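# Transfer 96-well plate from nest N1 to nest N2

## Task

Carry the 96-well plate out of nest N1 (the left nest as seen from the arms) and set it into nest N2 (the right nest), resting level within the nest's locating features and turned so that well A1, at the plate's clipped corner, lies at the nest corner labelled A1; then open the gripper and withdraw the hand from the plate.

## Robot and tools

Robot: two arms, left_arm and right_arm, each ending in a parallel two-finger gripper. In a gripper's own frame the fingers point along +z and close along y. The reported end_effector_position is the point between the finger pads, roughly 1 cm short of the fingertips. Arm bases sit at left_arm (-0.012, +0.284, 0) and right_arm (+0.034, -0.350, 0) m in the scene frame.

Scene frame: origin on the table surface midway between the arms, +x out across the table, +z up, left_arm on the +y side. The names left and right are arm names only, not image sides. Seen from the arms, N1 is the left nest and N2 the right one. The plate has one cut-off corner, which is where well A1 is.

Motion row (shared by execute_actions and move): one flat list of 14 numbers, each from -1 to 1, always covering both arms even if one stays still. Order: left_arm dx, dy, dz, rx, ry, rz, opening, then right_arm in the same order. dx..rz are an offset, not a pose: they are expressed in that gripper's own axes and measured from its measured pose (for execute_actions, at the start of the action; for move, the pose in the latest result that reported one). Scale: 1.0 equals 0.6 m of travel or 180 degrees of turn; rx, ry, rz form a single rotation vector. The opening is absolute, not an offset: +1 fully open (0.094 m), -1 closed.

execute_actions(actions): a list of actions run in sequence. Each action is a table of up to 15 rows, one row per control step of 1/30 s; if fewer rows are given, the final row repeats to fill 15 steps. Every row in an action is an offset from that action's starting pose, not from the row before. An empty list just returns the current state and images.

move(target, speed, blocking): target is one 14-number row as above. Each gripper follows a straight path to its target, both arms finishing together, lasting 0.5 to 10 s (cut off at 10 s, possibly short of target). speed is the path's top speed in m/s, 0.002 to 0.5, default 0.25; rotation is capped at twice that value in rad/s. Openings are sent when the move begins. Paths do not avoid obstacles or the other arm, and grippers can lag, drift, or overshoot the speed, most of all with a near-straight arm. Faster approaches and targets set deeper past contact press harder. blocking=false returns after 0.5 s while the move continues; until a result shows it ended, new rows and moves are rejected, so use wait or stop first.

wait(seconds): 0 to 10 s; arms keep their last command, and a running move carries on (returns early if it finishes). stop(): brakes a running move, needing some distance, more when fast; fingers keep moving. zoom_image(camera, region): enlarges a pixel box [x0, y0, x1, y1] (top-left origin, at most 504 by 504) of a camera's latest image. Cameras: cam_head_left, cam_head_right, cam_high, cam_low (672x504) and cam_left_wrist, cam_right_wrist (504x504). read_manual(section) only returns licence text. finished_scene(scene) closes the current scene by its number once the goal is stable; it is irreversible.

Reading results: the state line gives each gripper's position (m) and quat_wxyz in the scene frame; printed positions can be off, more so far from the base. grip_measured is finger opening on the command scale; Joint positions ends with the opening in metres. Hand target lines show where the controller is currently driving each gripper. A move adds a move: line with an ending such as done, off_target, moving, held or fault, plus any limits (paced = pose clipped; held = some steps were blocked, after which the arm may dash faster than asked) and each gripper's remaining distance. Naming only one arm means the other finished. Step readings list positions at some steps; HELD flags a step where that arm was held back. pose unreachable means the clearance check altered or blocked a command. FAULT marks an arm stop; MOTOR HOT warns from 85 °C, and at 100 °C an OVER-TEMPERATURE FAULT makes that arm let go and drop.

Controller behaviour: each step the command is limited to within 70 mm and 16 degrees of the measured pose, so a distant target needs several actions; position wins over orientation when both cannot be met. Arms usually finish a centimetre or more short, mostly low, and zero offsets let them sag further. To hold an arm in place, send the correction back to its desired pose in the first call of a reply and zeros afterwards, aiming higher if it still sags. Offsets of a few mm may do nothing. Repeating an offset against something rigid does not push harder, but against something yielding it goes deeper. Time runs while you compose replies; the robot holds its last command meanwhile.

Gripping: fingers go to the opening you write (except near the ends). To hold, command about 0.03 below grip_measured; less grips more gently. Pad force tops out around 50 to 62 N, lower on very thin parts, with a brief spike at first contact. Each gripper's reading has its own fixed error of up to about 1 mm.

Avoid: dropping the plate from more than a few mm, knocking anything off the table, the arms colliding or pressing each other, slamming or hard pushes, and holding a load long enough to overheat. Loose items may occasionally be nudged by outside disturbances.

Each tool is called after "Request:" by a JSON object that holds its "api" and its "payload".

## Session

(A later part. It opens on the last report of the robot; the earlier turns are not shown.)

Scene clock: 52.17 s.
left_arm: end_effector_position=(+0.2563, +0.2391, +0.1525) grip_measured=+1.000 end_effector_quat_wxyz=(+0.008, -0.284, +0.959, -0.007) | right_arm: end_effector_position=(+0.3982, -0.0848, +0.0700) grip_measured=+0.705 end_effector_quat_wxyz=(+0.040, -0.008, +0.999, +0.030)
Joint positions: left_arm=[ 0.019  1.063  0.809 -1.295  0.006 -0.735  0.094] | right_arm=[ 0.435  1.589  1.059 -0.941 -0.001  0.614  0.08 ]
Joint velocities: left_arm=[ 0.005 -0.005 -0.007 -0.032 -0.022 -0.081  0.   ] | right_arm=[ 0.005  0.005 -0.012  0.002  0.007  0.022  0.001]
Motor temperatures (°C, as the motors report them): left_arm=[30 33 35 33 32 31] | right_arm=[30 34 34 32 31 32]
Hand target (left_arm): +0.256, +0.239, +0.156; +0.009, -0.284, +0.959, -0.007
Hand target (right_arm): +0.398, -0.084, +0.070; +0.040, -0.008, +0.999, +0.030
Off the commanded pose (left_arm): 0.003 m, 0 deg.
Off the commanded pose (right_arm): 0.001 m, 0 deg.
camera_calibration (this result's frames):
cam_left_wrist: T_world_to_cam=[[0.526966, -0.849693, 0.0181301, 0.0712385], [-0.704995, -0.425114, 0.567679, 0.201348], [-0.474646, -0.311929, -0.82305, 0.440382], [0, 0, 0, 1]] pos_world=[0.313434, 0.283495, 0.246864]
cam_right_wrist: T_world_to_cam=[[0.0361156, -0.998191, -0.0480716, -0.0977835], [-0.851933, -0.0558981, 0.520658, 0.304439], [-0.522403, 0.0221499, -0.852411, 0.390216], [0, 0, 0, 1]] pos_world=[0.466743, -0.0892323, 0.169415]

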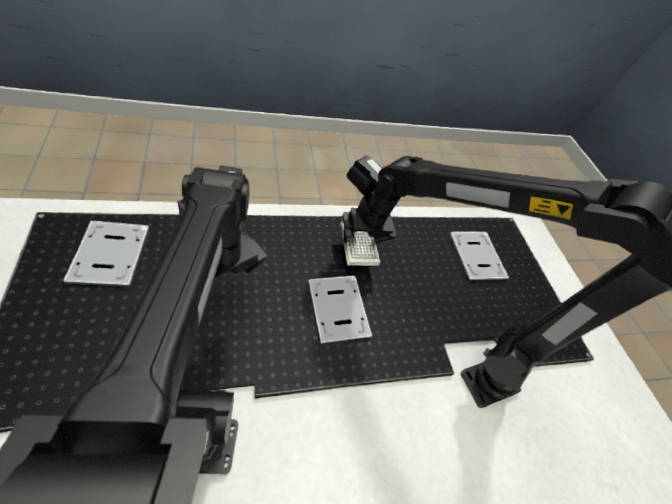

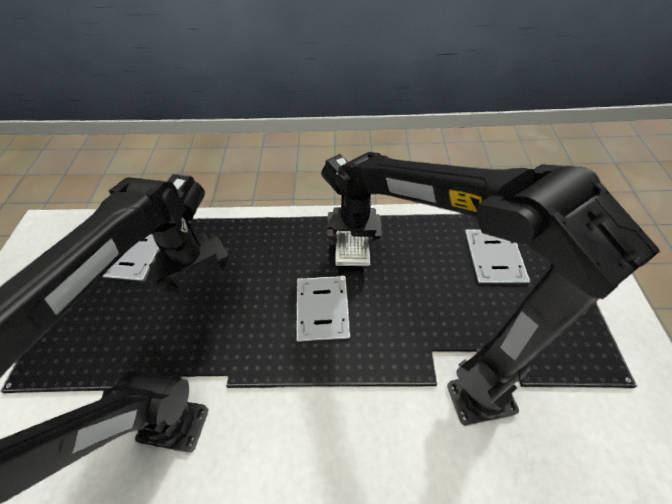

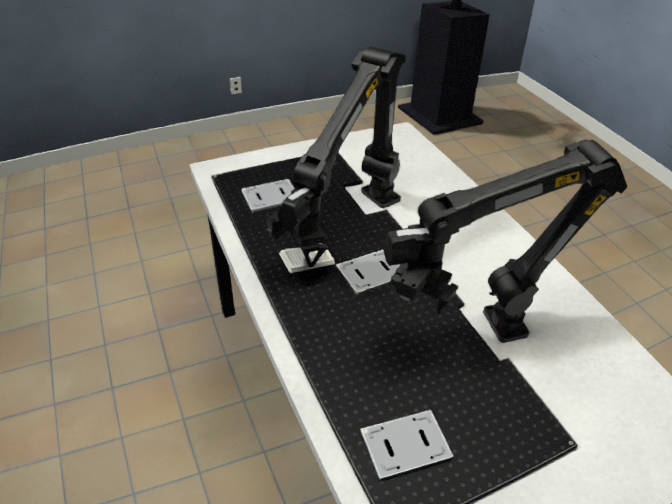

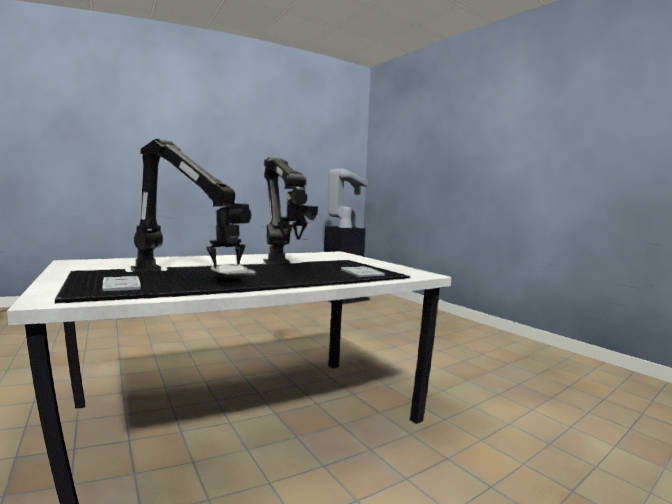

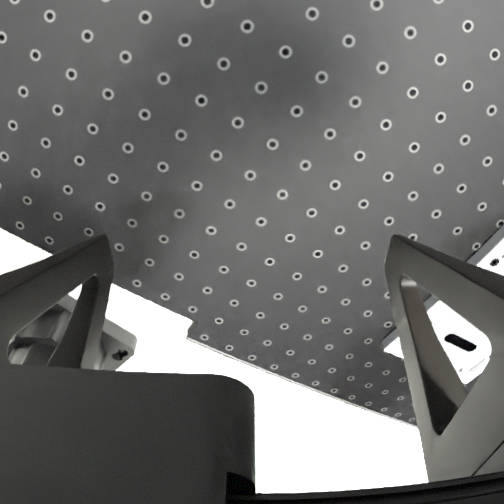

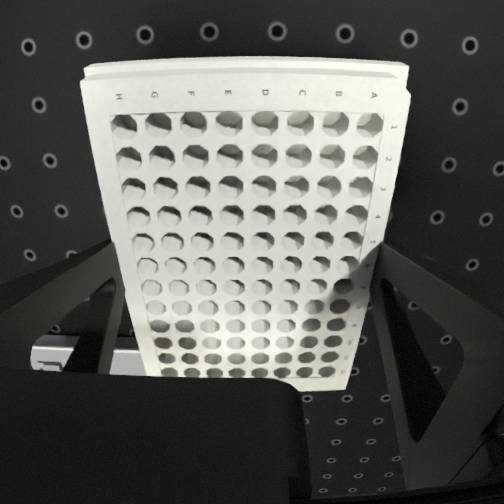

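Request:
{"api": "move", "payload": {"target": [0,0,-0.005,0,0,0,1, 0.0264,-0.6205,-0.0475,0.0191,0.0255,-0.0006,0.675], "speed": 0.3}}

Scene clock: 54.80 s.
left_arm: end_effector_position=(+0.2563, +0.2391, +0.1525) grip_measured=+1.000 end_effector_quat_wxyz=(+0.008, -0.284, +0.959, -0.007) | right_arm: end_effector_position=(+0.3672, -0.4540, +0.0663) grip_measured=+0.705 end_effector_quat_wxyz=(-0.007, +0.001, +1.000, +0.004)
Joint positions: left_arm=[ 0.019  1.063  0.809 -1.295  0.006 -0.735  0.094] | right_arm=[-0.497  1.414  0.854 -1.027 -0.003 -0.301  0.08 ]
Joint velocities: left_arm=[-0.015 -0.015  0.012 -0.007  0.051 -0.037  0.   ] | right_arm=[-0.005 -0.005 -0.012  0.002 -0.051 -0.051 -0.001]
Motor temperatures (°C, as the motors report them): left_arm=[30 33 35 33 32 31] | right_arm=[30 34 34 32 31 32]
Hand target (left_arm): +0.256, +0.239, +0.156; +0.009, -0.284, +0.959, -0.007
Hand target (right_arm): +0.383, -0.456, +0.077; +0.003, -0.008, +1.000, +0.002
Off the commanded pose (left_arm): 0.003 m, 0 deg.
Off the commanded pose (right_arm): 0.022 m, 1 deg.
move: off_target (right_arm)
camera_calibration (this result's frames):
cam_left_wrist: T_world_to_cam=[[0.526966, -0.849693, 0.0181301, 0.0712385], [-0.704995, -0.425114, 0.567679, 0.201348], [-0.474646, -0.311929, -0.82305, 0.440382], [0, 0, 0, 1]] pos_world=[0.313434, 0.283495, 0.246864]
cam_right_wrist: T_world_to_cam=[[0.0177504, -0.999842, 0.000935751, -0.462619], [-0.799196, -0.0136259, 0.600916, 0.253812], [-0.600808, -0.0114144, -0.799312, 0.389065], [0, 0, 0, 1]] pos_world=[0.44481, -0.454647, 0.158898]

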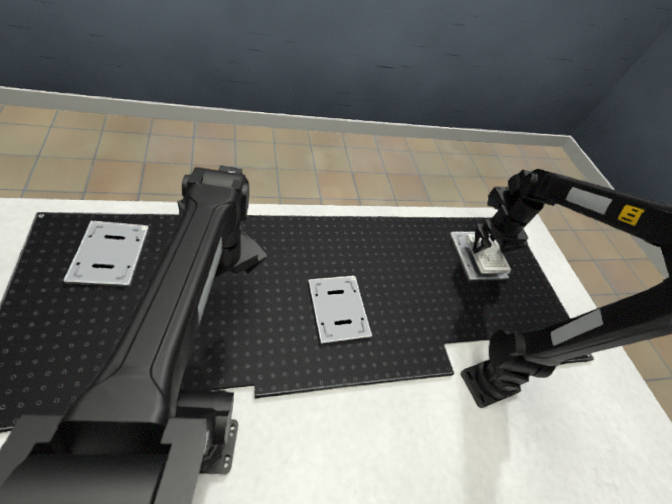

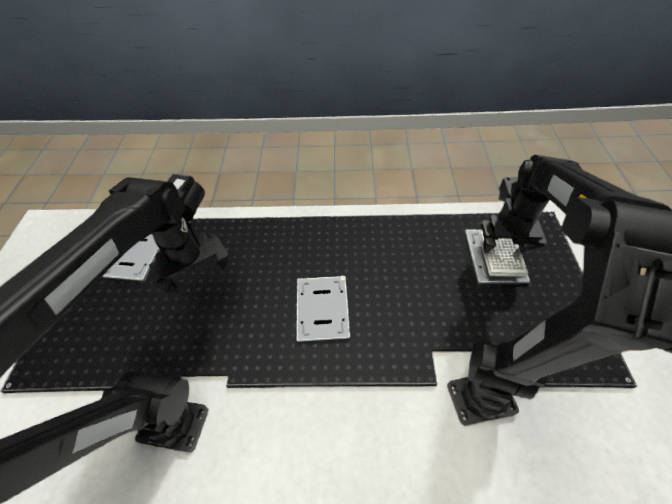

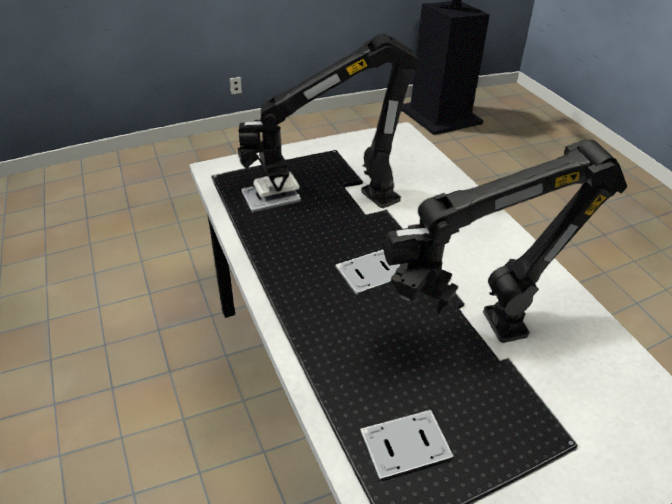

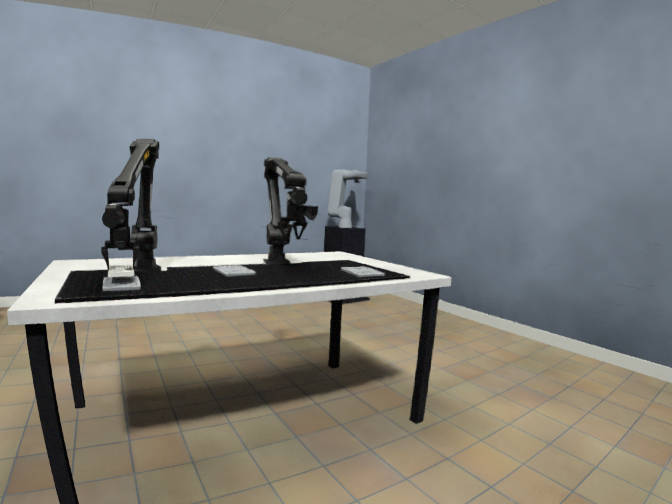

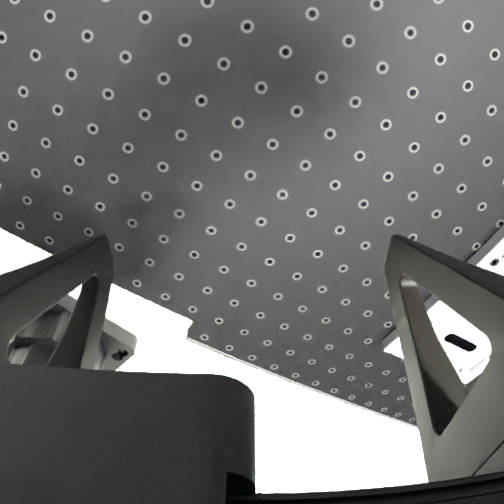

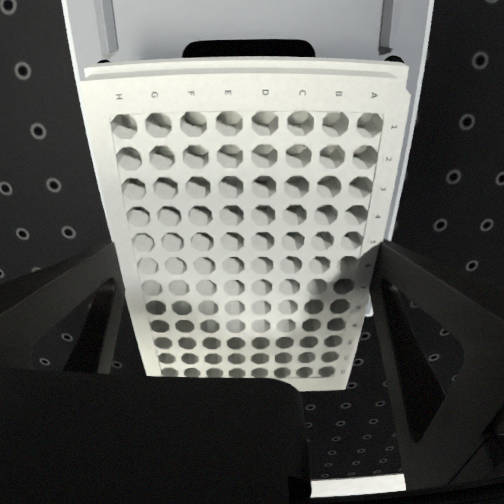

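Request:
{"api": "zoom_image", "payload": {"camera": "cam_right_wrist", "region": [40, 0, 460, 140]}}

Region (40, 0, 460, 140) of cam_right_wrist's 504x504 image, scaled by 1.200, with more detail than that image has.

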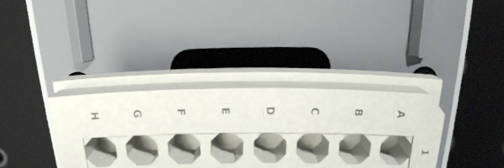

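Request:
{"api": "execute_actions", "payload": {"actions": [[[0,0,-0.005,0,0,0,1,-0.0021,0.0001,0.0015,0.0003,-0.0009,-0.0005,0.675],[0,0,-0.005,0,0,0,1,-0.0051,0.0001,0.0036,0.0006,-0.0021,-0.0013,0.675],[0,0,-0.005,0,0,0,1,-0.0084,0.0002,0.0061,0.001,-0.0035,-0.0022,0.675],[0,0,-0.005,0,0,0,1,-0.0126,0.0004,0.0091,0.0015,-0.0052,-0.0032,0.675],[0,0,-0.005,0,0,0,1,-0.0168,0.0005,0.0122,0.002,-0.007,-0.0043,0.675],[0,0,-0.005,0,0,0,1,-0.0211,0.0006,0.0152,0.0026,-0.0087,-0.0054,0.675],[0,0,-0.005,0,0,0,1,-0.0253,0.0007,0.0182,0.0031,-0.0104,-0.0065,0.675],[0,0,-0.005,0,0,0,1,-0.0295,0.0008,0.0213,0.0036,-0.0122,-0.0076,0.675],[0,0,-0.005,0,0,0,1,-0.0337,0.001,0.0243,0.0041,-0.0139,-0.0086,0.675],[0,0,-0.005,0,0,0,1,-0.037,0.0011,0.0268,0.0045,-0.0153,-0.0095,0.675],[0,0,-0.005,0,0,0,1,-0.04,0.0011,0.0289,0.0048,-0.0165,-0.0103,0.675],[0,0,-0.005,0,0,0,1,-0.0421,0.0012,0.0304,0.0051,-0.0174,-0.0108,0.675]]]}}

Request:
{"api": "wait", "payload": {"seconds": 0.5}}

Scene clock: 58.83 s.
left_arm: end_effector_position=(+0.2563, +0.2391, +0.1525) grip_measured=+1.000 end_effector_quat_wxyz=(+0.008, -0.284, +0.959, -0.007) | right_arm: end_effector_position=(+0.3881, -0.4568, +0.0514) grip_measured=+0.705 end_effector_quat_wxyz=(+0.018, -0.007, +1.000, -0.004)
Joint positions: left_arm=[ 0.019  1.063  0.809 -1.295  0.006 -0.735  0.094] | right_arm=[-0.487  1.459  0.854 -0.929 -0.003 -0.306  0.08 ]
Joint velocities: left_arm=[-0.005  0.005  0.012  0.002 -0.007  0.081  0.   ] | right_arm=[ 0.005  0.063 -0.007  0.042 -0.022 -0.037 -0.   ]
Motor temperatures (°C, as the motors report them): left_arm=[30 32 35 33 32 31] | right_arm=[30 34 34 32 31 32]
Hand target (left_arm): +0.256, +0.239, +0.156; +0.009, -0.284, +0.959, -0.007
Hand target (right_arm): +0.392, -0.453, +0.048; +0.020, -0.016, +1.000, -0.004
Off the commanded pose (left_arm): 0.003 m, 0 deg.
Off the commanded pose (right_arm): 0.007 m, 1 deg.
Step readings (end_effector_position):
0: left_arm (+0.2563, +0.2391, +0.1525) | right_arm (+0.3672, -0.4540, +0.0663)
1: left_arm (+0.2563, +0.2391, +0.1525) | right_arm (+0.3672, -0.4540, +0.0663)
2: left_arm (+0.2563, +0.2391, +0.1525) | right_arm (+0.3672, -0.4540, +0.0663)
4: left_arm (+0.2563, +0.2391, +0.1525) | right_arm (+0.3688, -0.4545, +0.0661)
8: left_arm (+0.2563, +0.2391, +0.1525) | right_arm (+0.3771, -0.4569, +0.0634)
15: end_effector_position above
camera_calibration (this result's frames):
cam_left_wrist: T_world_to_cam=[[0.526966, -0.849693, 0.0181301, 0.0712385], [-0.704995, -0.425114, 0.567679, 0.201348], [-0.474646, -0.311929, -0.82305, 0.440382], [0, 0, 0, 1]] pos_world=[0.313434, 0.283495, 0.246864]
cam_right_wrist: T_world_to_cam=[[0.0317671, -0.999337, 0.0178093, -0.471881], [-0.828405, -0.0163556, 0.55989, 0.2916], [-0.559227, -0.0325394, -0.828375, 0.365421], [0, 0, 0, 1]] pos_world=[0.460907, -0.454908, 0.147846]

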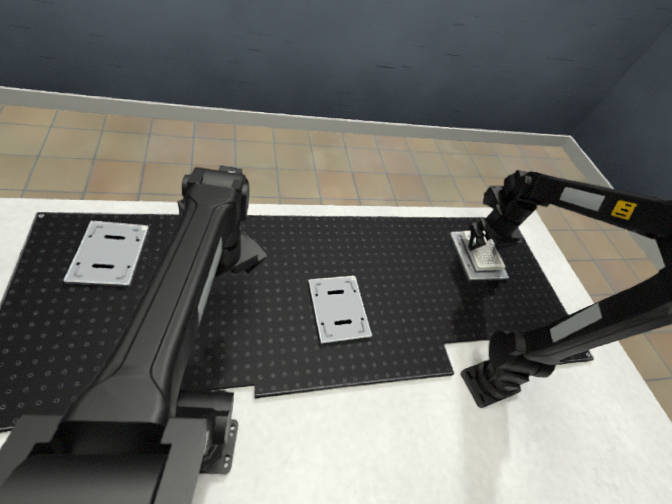

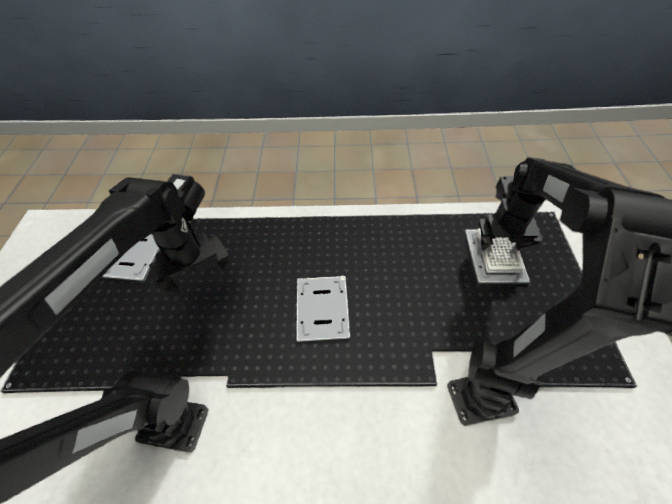

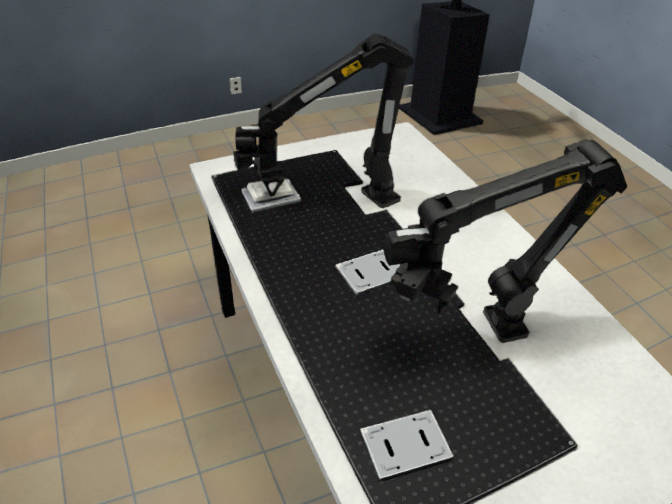

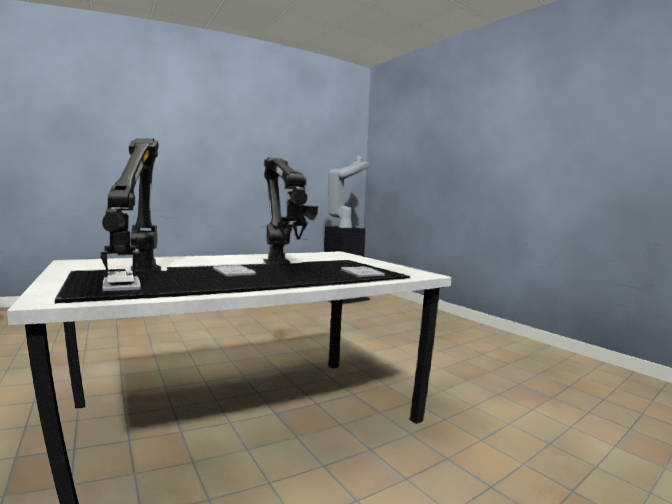

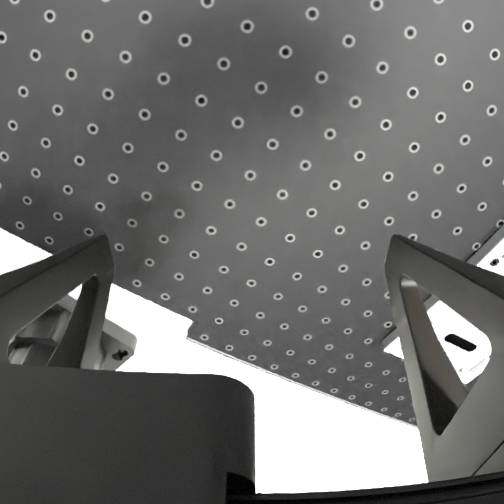

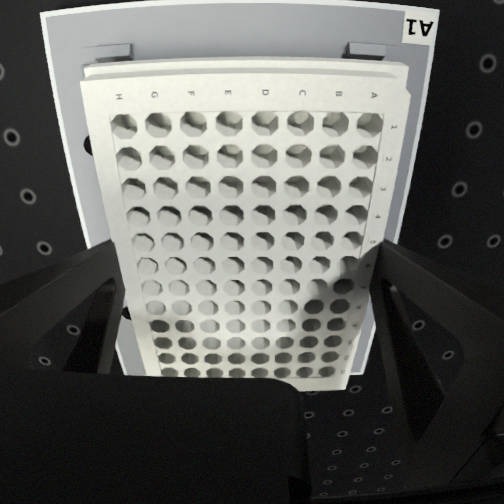

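Scene clock: 59.33 s.
left_arm: end_effector_position=(+0.2563, +0.2391, +0.1525) grip_measured=+1.000 end_effector_quat_wxyz=(+0.008, -0.284, +0.959, -0.007) | right_arm: end_effector_position=(+0.3886, -0.4567, +0.0507) grip_measured=+0.705 end_effector_quat_wxyz=(+0.018, -0.008, +1.000, -0.004)
Joint positions: left_arm=[ 0.019  1.063  0.809 -1.295  0.006 -0.735  0.094] | right_arm=[-0.486  1.461  0.854 -0.926 -0.003 -0.307  0.08 ]
Joint velocities: left_arm=[ 0.005  0.005 -0.017 -0.007 -0.007  0.037  0.   ] | right_arm=[ 0.005  0.015 -0.012 -0.002  0.022  0.007 -0.   ]
Motor temperatures (°C, as the motors report them): left_arm=[30 32 35 33 32 31] | right_arm=[30 34 34 32 31 32]
Hand target (left_arm): +0.256, +0.239, +0.156; +0.009, -0.284, +0.959, -0.007
Hand target (right_arm): +0.392, -0.454, +0.048; +0.020, -0.016, +1.000, -0.004
Off the commanded pose (left_arm): 0.003 m, 0 deg.
Off the commanded pose (right_arm): 0.006 m, 1 deg.
wait: 0.50 s; at rest by 0.17 s
camera_calibration (this result's frames):
cam_left_wrist: T_world_to_cam=[[0.526966, -0.849693, 0.0181301, 0.0712385], [-0.704995, -0.425114, 0.567679, 0.201348], [-0.474646, -0.311929, -0.82305, 0.440382], [0, 0, 0, 1]] pos_world=[0.313434, 0.283495, 0.246864]
cam_right_wrist: T_world_to_cam=[[0.033666, -0.999272, 0.0179724, -0.472467], [-0.828572, -0.0178504, 0.559597, 0.291876], [-0.558869, -0.0337308, -0.82857, 0.36441], [0, 0, 0, 1]] pos_world=[0.461404, -0.45462, 0.147098]

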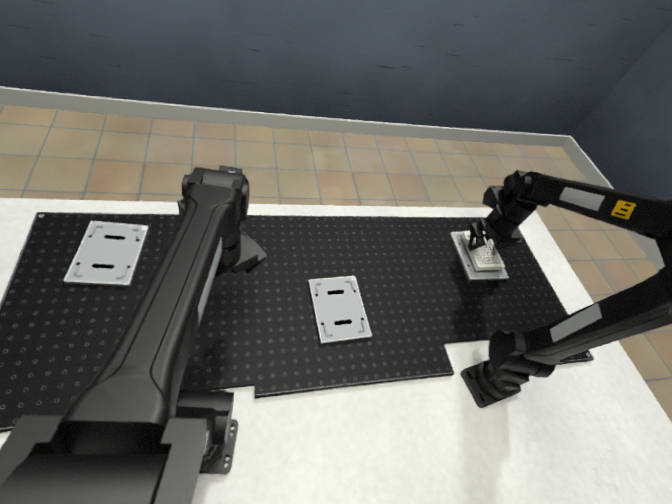

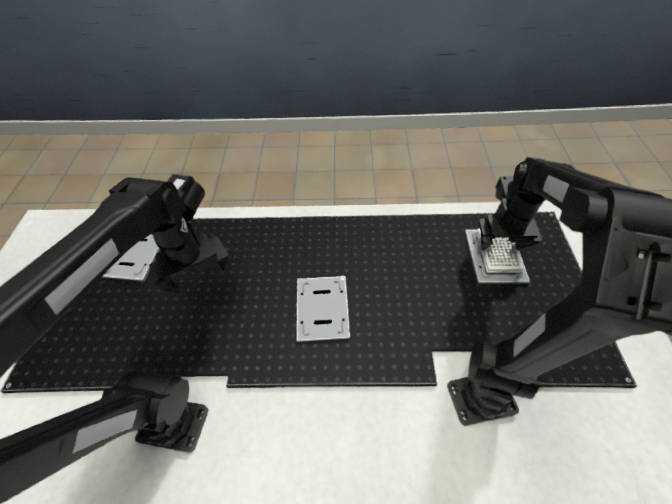

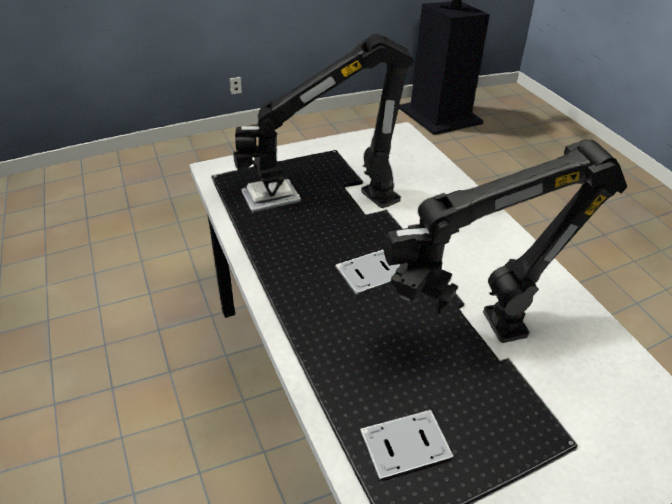

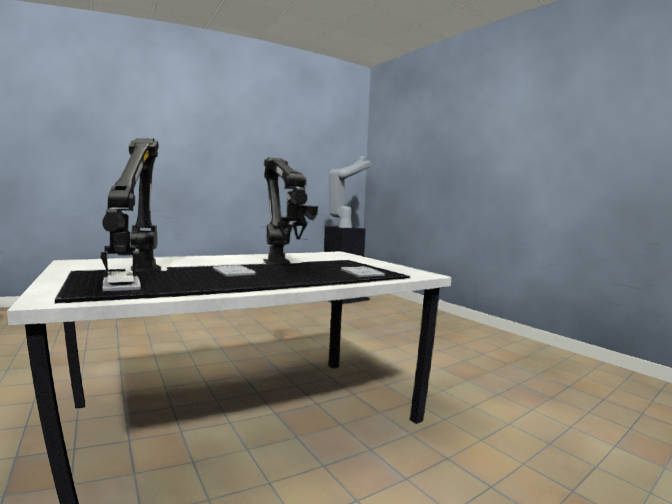

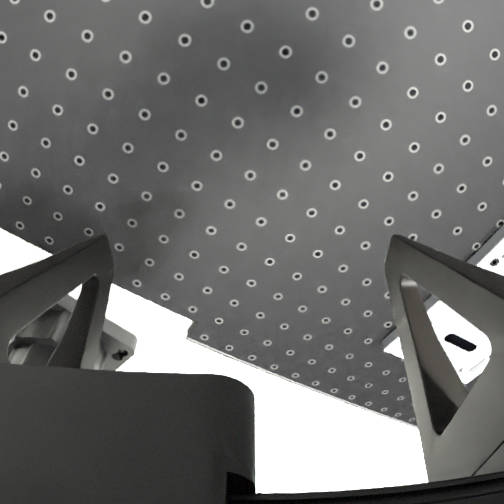

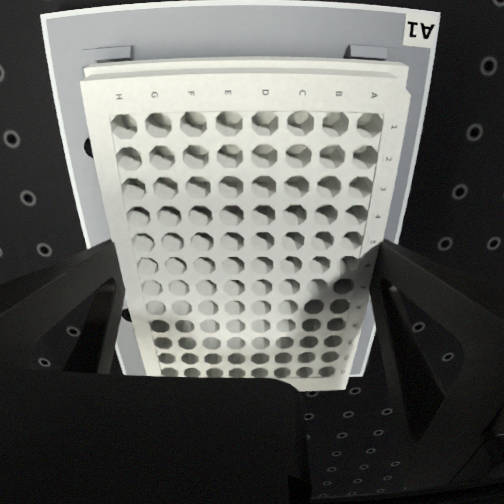

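Request:
{"api": "zoom_image", "payload": {"camera": "cam_right_wrist", "region": [30, 0, 190, 160]}}

Request:
{"api": "zoom_image", "payload": {"camera": "cam_right_wrist", "region": [300, 0, 460, 160]}}

Region (30, 0, 190, 160) of cam_right_wrist's 504x504 image, scaled by 3.150, with more detail than that image has.

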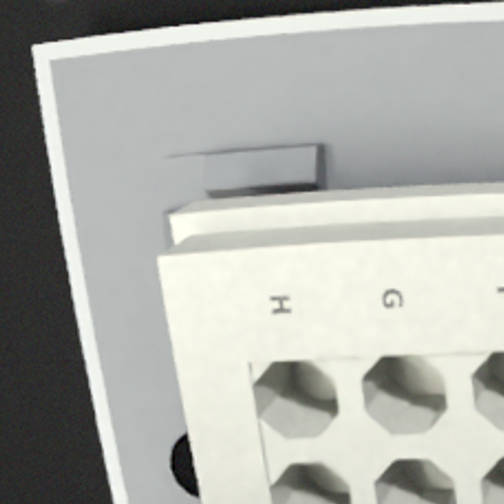

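Region (300, 0, 460, 160) of cam_right_wrist's 504x504 image, scaled by 3.150, with more detail than that image has.

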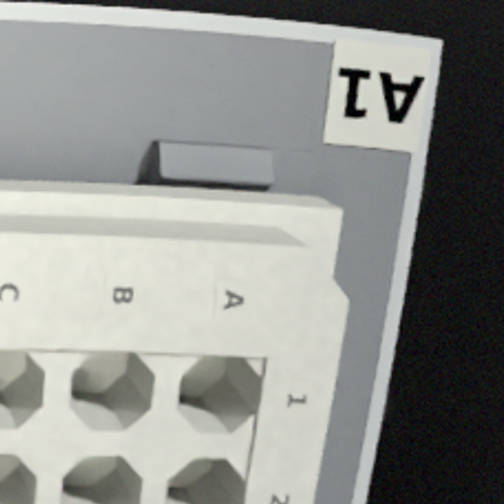

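Request:
{"api": "execute_actions", "payload": {"actions": [[[0,0,-0.005,0,0,0,1,-0.0050,0.0056,0.0050,0,-0.0010,-0.0035,0.675],[0,0,-0.005,0,0,0,1,-0.0056,0.0060,0.0060,0,-0.0010,-0.0038,0.675],[0,0,-0.005,0,0,0,1,-0.0062,0.0064,0.0070,0,-0.0008,-0.0041,0.675],[0,0,-0.005,0,0,0,1,-0.0066,0.0068,0.0082,0.0001,-0.0006,-0.0044,0.675],[0,0,-0.005,0,0,0,1,-0.0064,0.0070,0.0094,0,0,-0.0045,0.675],[0,0,-0.005,0,0,0,1,-0.0062,0.0070,0.0106,-0.0002,0.0006,-0.0045,0.675],[0,0,-0.005,0,0,0,1,-0.0059,0.0071,0.0118,-0.0004,0.0012,-0.0045,0.675],[0,0,-0.005,0,0,0,1,-0.0057,0.0072,0.0128,-0.0006,0.0018,-0.0045,0.675],[0,0,-0.005,0,0,0,1,-0.0055,0.0072,0.0138,-0.0007,0.0023,-0.0045,0.675],[0,0,-0.005,0,0,0,1,-0.0054,0.0073,0.0145,-0.0008,0.0026,-0.0045,0.675],[0,0,-0.005,0,0,0,1,-0.0053,0.0073,0.0150,-0.0009,0.0029,-0.0045,0.675]]]}}

Scene clock: 63.10 s.
left_arm: end_effector_position=(+0.2563, +0.2391, +0.1525) grip_measured=+1.000 end_effector_quat_wxyz=(+0.008, -0.284, +0.959, -0.007) | right_arm: end_effector_position=(+0.3887, -0.4558, +0.0463) grip_measured=+0.705 end_effector_quat_wxyz=(+0.014, -0.009, +1.000, -0.003)
Joint positions: left_arm=[ 0.019  1.063  0.809 -1.295  0.006 -0.735  0.094] | right_arm=[-0.484  1.474  0.854 -0.922 -0.003 -0.307  0.08 ]
Joint velocities: left_arm=[-0.005 -0.005  0.002 -0.002 -0.066  0.037  0.   ] | right_arm=[-0.005 -0.005 -0.022  0.012  0.022  0.022  0.002]
Motor temperatures (°C, as the motors report them): left_arm=[30 32 36 33 32 31] | right_arm=[30 34 34 32 31 32]
Hand target (left_arm): +0.256, +0.239, +0.156; +0.009, -0.284, +0.959, -0.007
Hand target (right_arm): +0.392, -0.452, +0.042; +0.014, -0.015, +1.000, -0.003
Off the commanded pose (left_arm): 0.003 m, 0 deg.
Off the commanded pose (right_arm): 0.007 m, 1 deg.
Step readings (end_effector_position):
0: left_arm (+0.2563, +0.2391, +0.1525) | right_arm (+0.3886, -0.4567, +0.0507)
1: left_arm (+0.2563, +0.2391, +0.1525) | right_arm (+0.3886, -0.4567, +0.0507)
2: left_arm (+0.2563, +0.2391, +0.1525) | right_arm (+0.3886, -0.4567, +0.0507)
4: left_arm (+0.2563, +0.2391, +0.1525) | right_arm (+0.3889, -0.4566, +0.0507)
8: left_arm (+0.2563, +0.2391, +0.1525) | right_arm (+0.3895, -0.4564, +0.0500)
15: end_effector_position above
camera_calibration (this result's frames):
cam_left_wrist: T_world_to_cam=[[0.526966, -0.849693, 0.0181301, 0.0712385], [-0.704995, -0.425114, 0.567679, 0.201348], [-0.474646, -0.311929, -0.82305, 0.440382], [0, 0, 0, 1]] pos_world=[0.313434, 0.283495, 0.246864]
cam_right_wrist: T_world_to_cam=[[0.0360924, -0.999233, 0.0151612, -0.47235], [-0.823796, -0.0211603, 0.566492, 0.290772], [-0.565737, -0.0329357, -0.823928, 0.363728], [0, 0, 0, 1]] pos_world=[0.462359, -0.453855, 0.142127]

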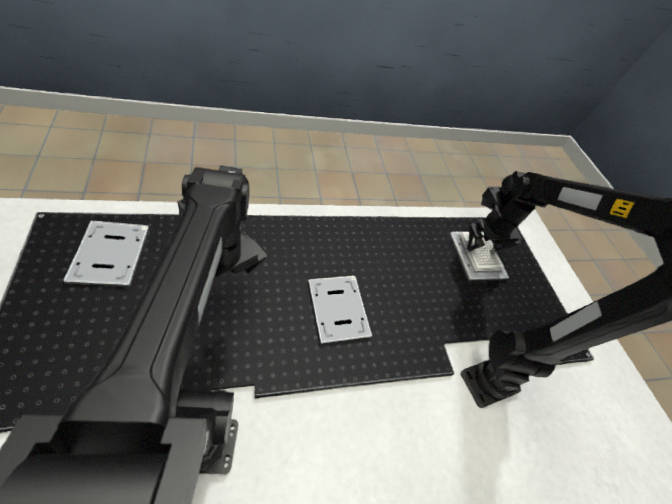

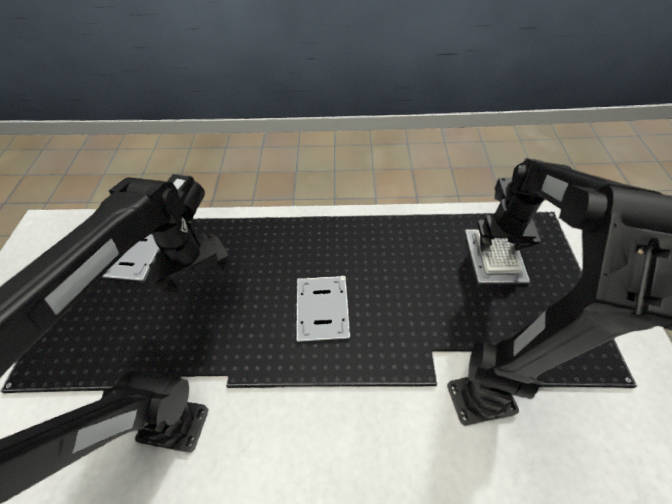

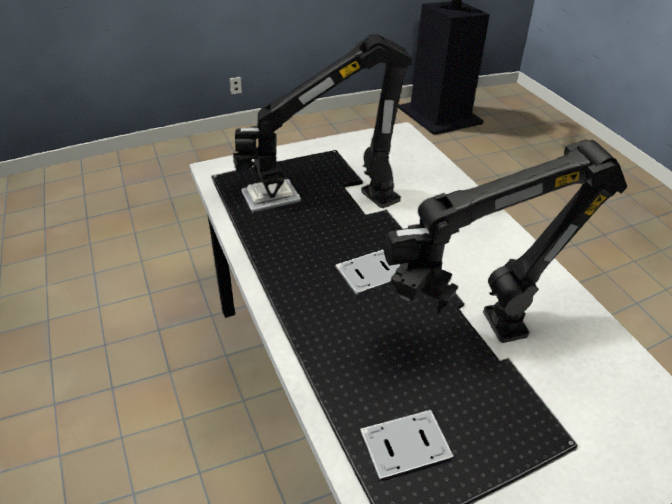

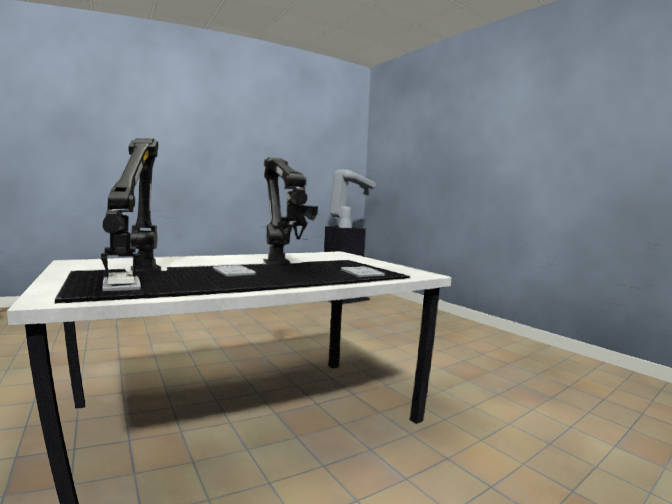

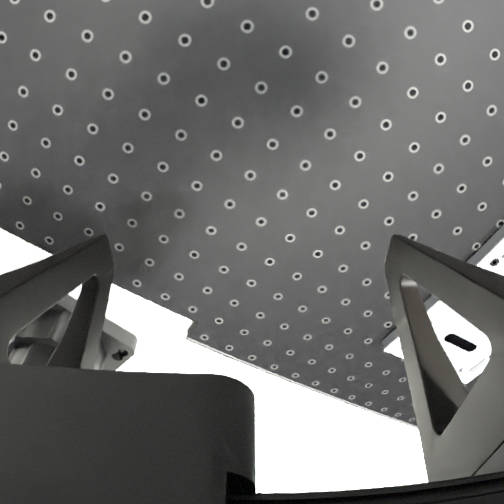

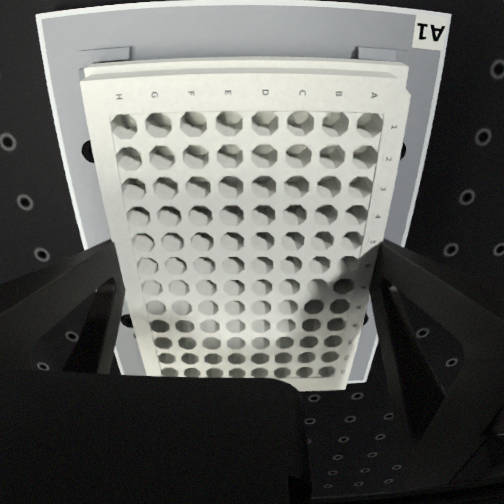

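Request:
{"api": "zoom_image", "payload": {"camera": "cam_right_wrist", "region": [30, 0, 190, 160]}}

Request:
{"api": "zoom_image", "payload": {"camera": "cam_right_wrist", "region": [300, 0, 460, 160]}}

Request:
{"api": "execute_actions", "payload": {"actions": []}}

Region (30, 0, 190, 160) of cam_right_wrist's 504x504 image, scaled by 3.150, with more detail than that image has.

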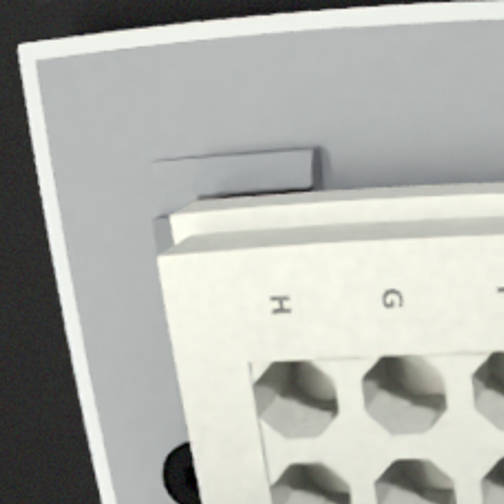

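Region (300, 0, 460, 160) of cam_right_wrist's 504x504 image, scaled by 3.150, with more detail than that image has.

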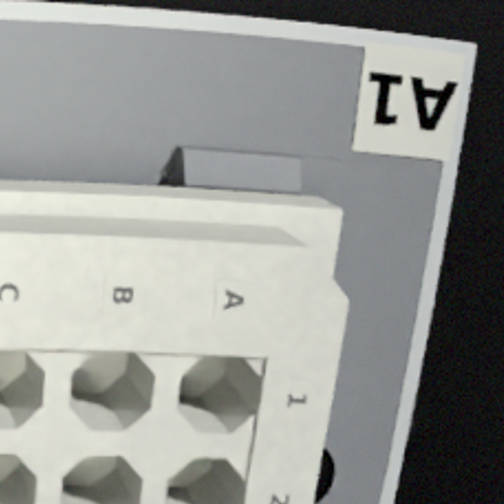

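Scene clock: 63.27 s.
left_arm: end_effector_position=(+0.2563, +0.2391, +0.1525) grip_measured=+1.000 end_effector_quat_wxyz=(+0.008, -0.284, +0.959, -0.007) | right_arm: end_effector_position=(+0.3887, -0.4558, +0.0462) grip_measured=+0.705 end_effector_quat_wxyz=(+0.014, -0.009, +1.000, -0.003)
Joint positions: left_arm=[ 0.019  1.063  0.809 -1.295  0.006 -0.735  0.094] | right_arm=[-0.484  1.474  0.854 -0.922 -0.003 -0.307  0.08 ]
Joint velocities: left_arm=[-0.005 -0.005  0.007 -0.017 -0.051 -0.051  0.   ] | right_arm=[ 0.005 -0.015 -0.007 -0.022 -0.007 -0.051  0.   ]
Motor temperatures (°C, as the motors report them): left_arm=[30 32 36 33 32 31] | right_arm=[30 34 34 32 31 32]
Hand target (left_arm): +0.256, +0.239, +0.156; +0.009, -0.284, +0.959, -0.007
Hand target (right_arm): +0.392, -0.452, +0.042; +0.014, -0.015, +1.000, -0.003
Off the commanded pose (left_arm): 0.003 m, 0 deg.
Off the commanded pose (right_arm): 0.007 m, 1 deg.
camera_calibration (this result's frames):
cam_left_wrist: T_world_to_cam=[[0.526966, -0.849693, 0.0181301, 0.0712385], [-0.704995, -0.425114, 0.567679, 0.201348], [-0.474646, -0.311929, -0.82305, 0.440382], [0, 0, 0, 1]] pos_world=[0.313434, 0.283495, 0.246864]
cam_right_wrist: T_world_to_cam=[[0.0360979, -0.999235, 0.0150389, -0.472335], [-0.823589, -0.0212221, 0.566791, 0.2907], [-0.566038, -0.0328458, -0.823725, 0.36375], [0, 0, 0, 1]] pos_world=[0.462364, -0.453856, 0.141968]

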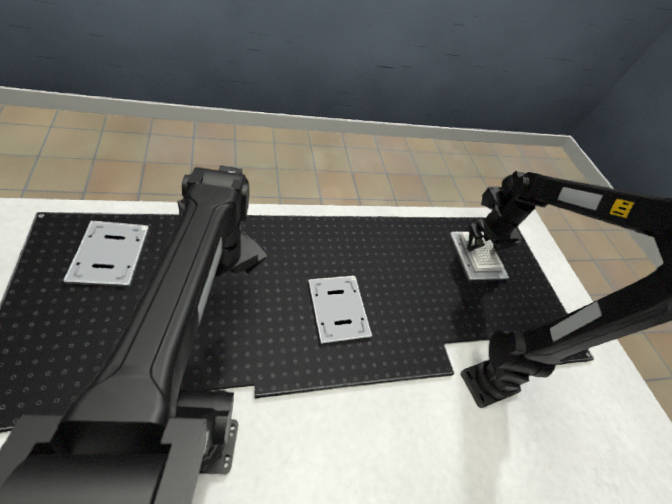

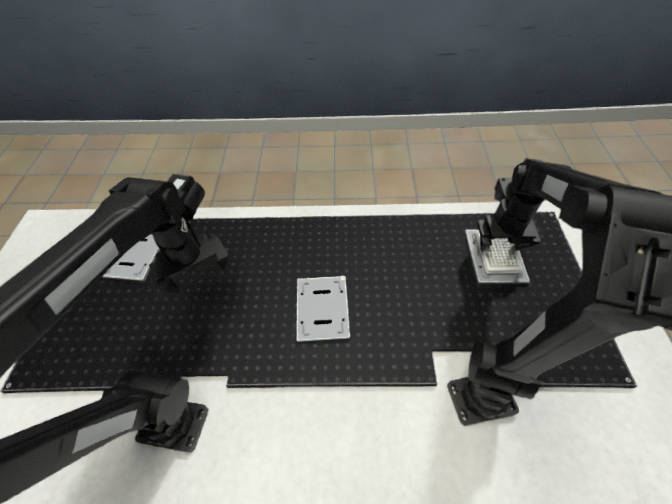

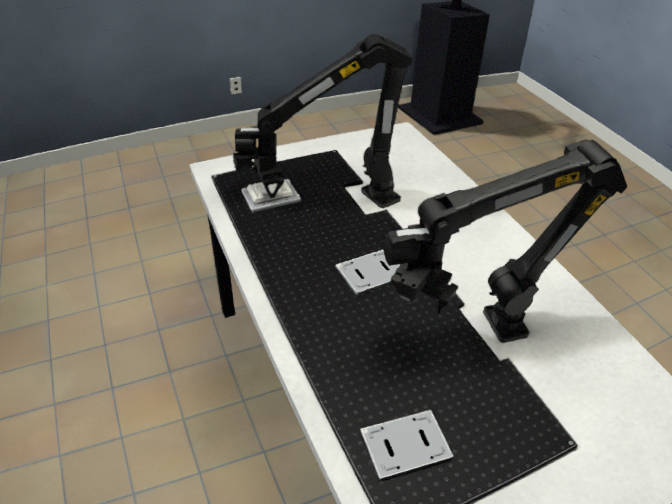

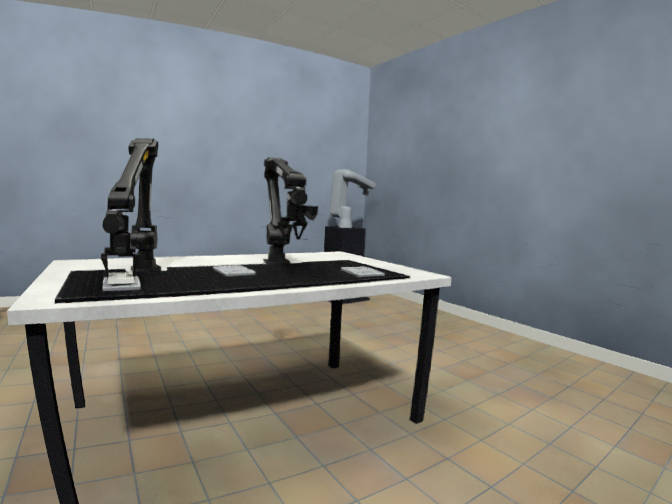

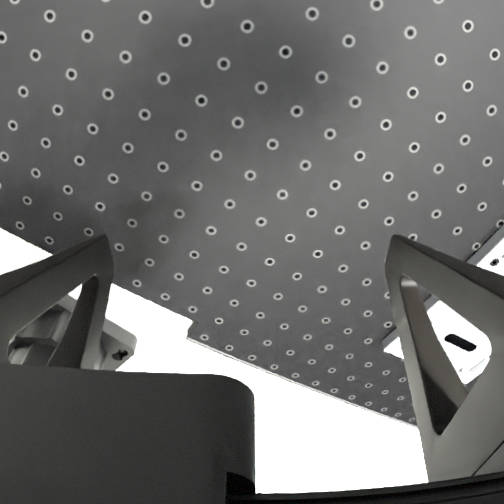

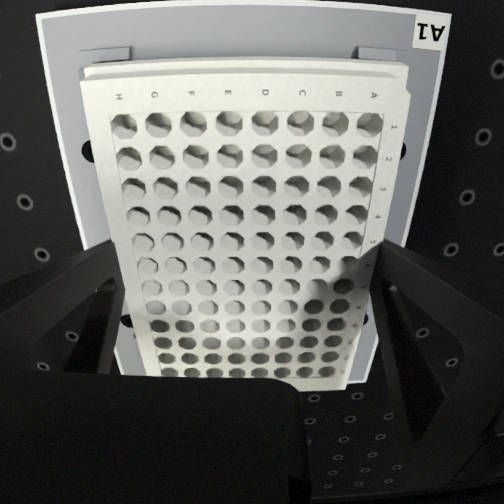

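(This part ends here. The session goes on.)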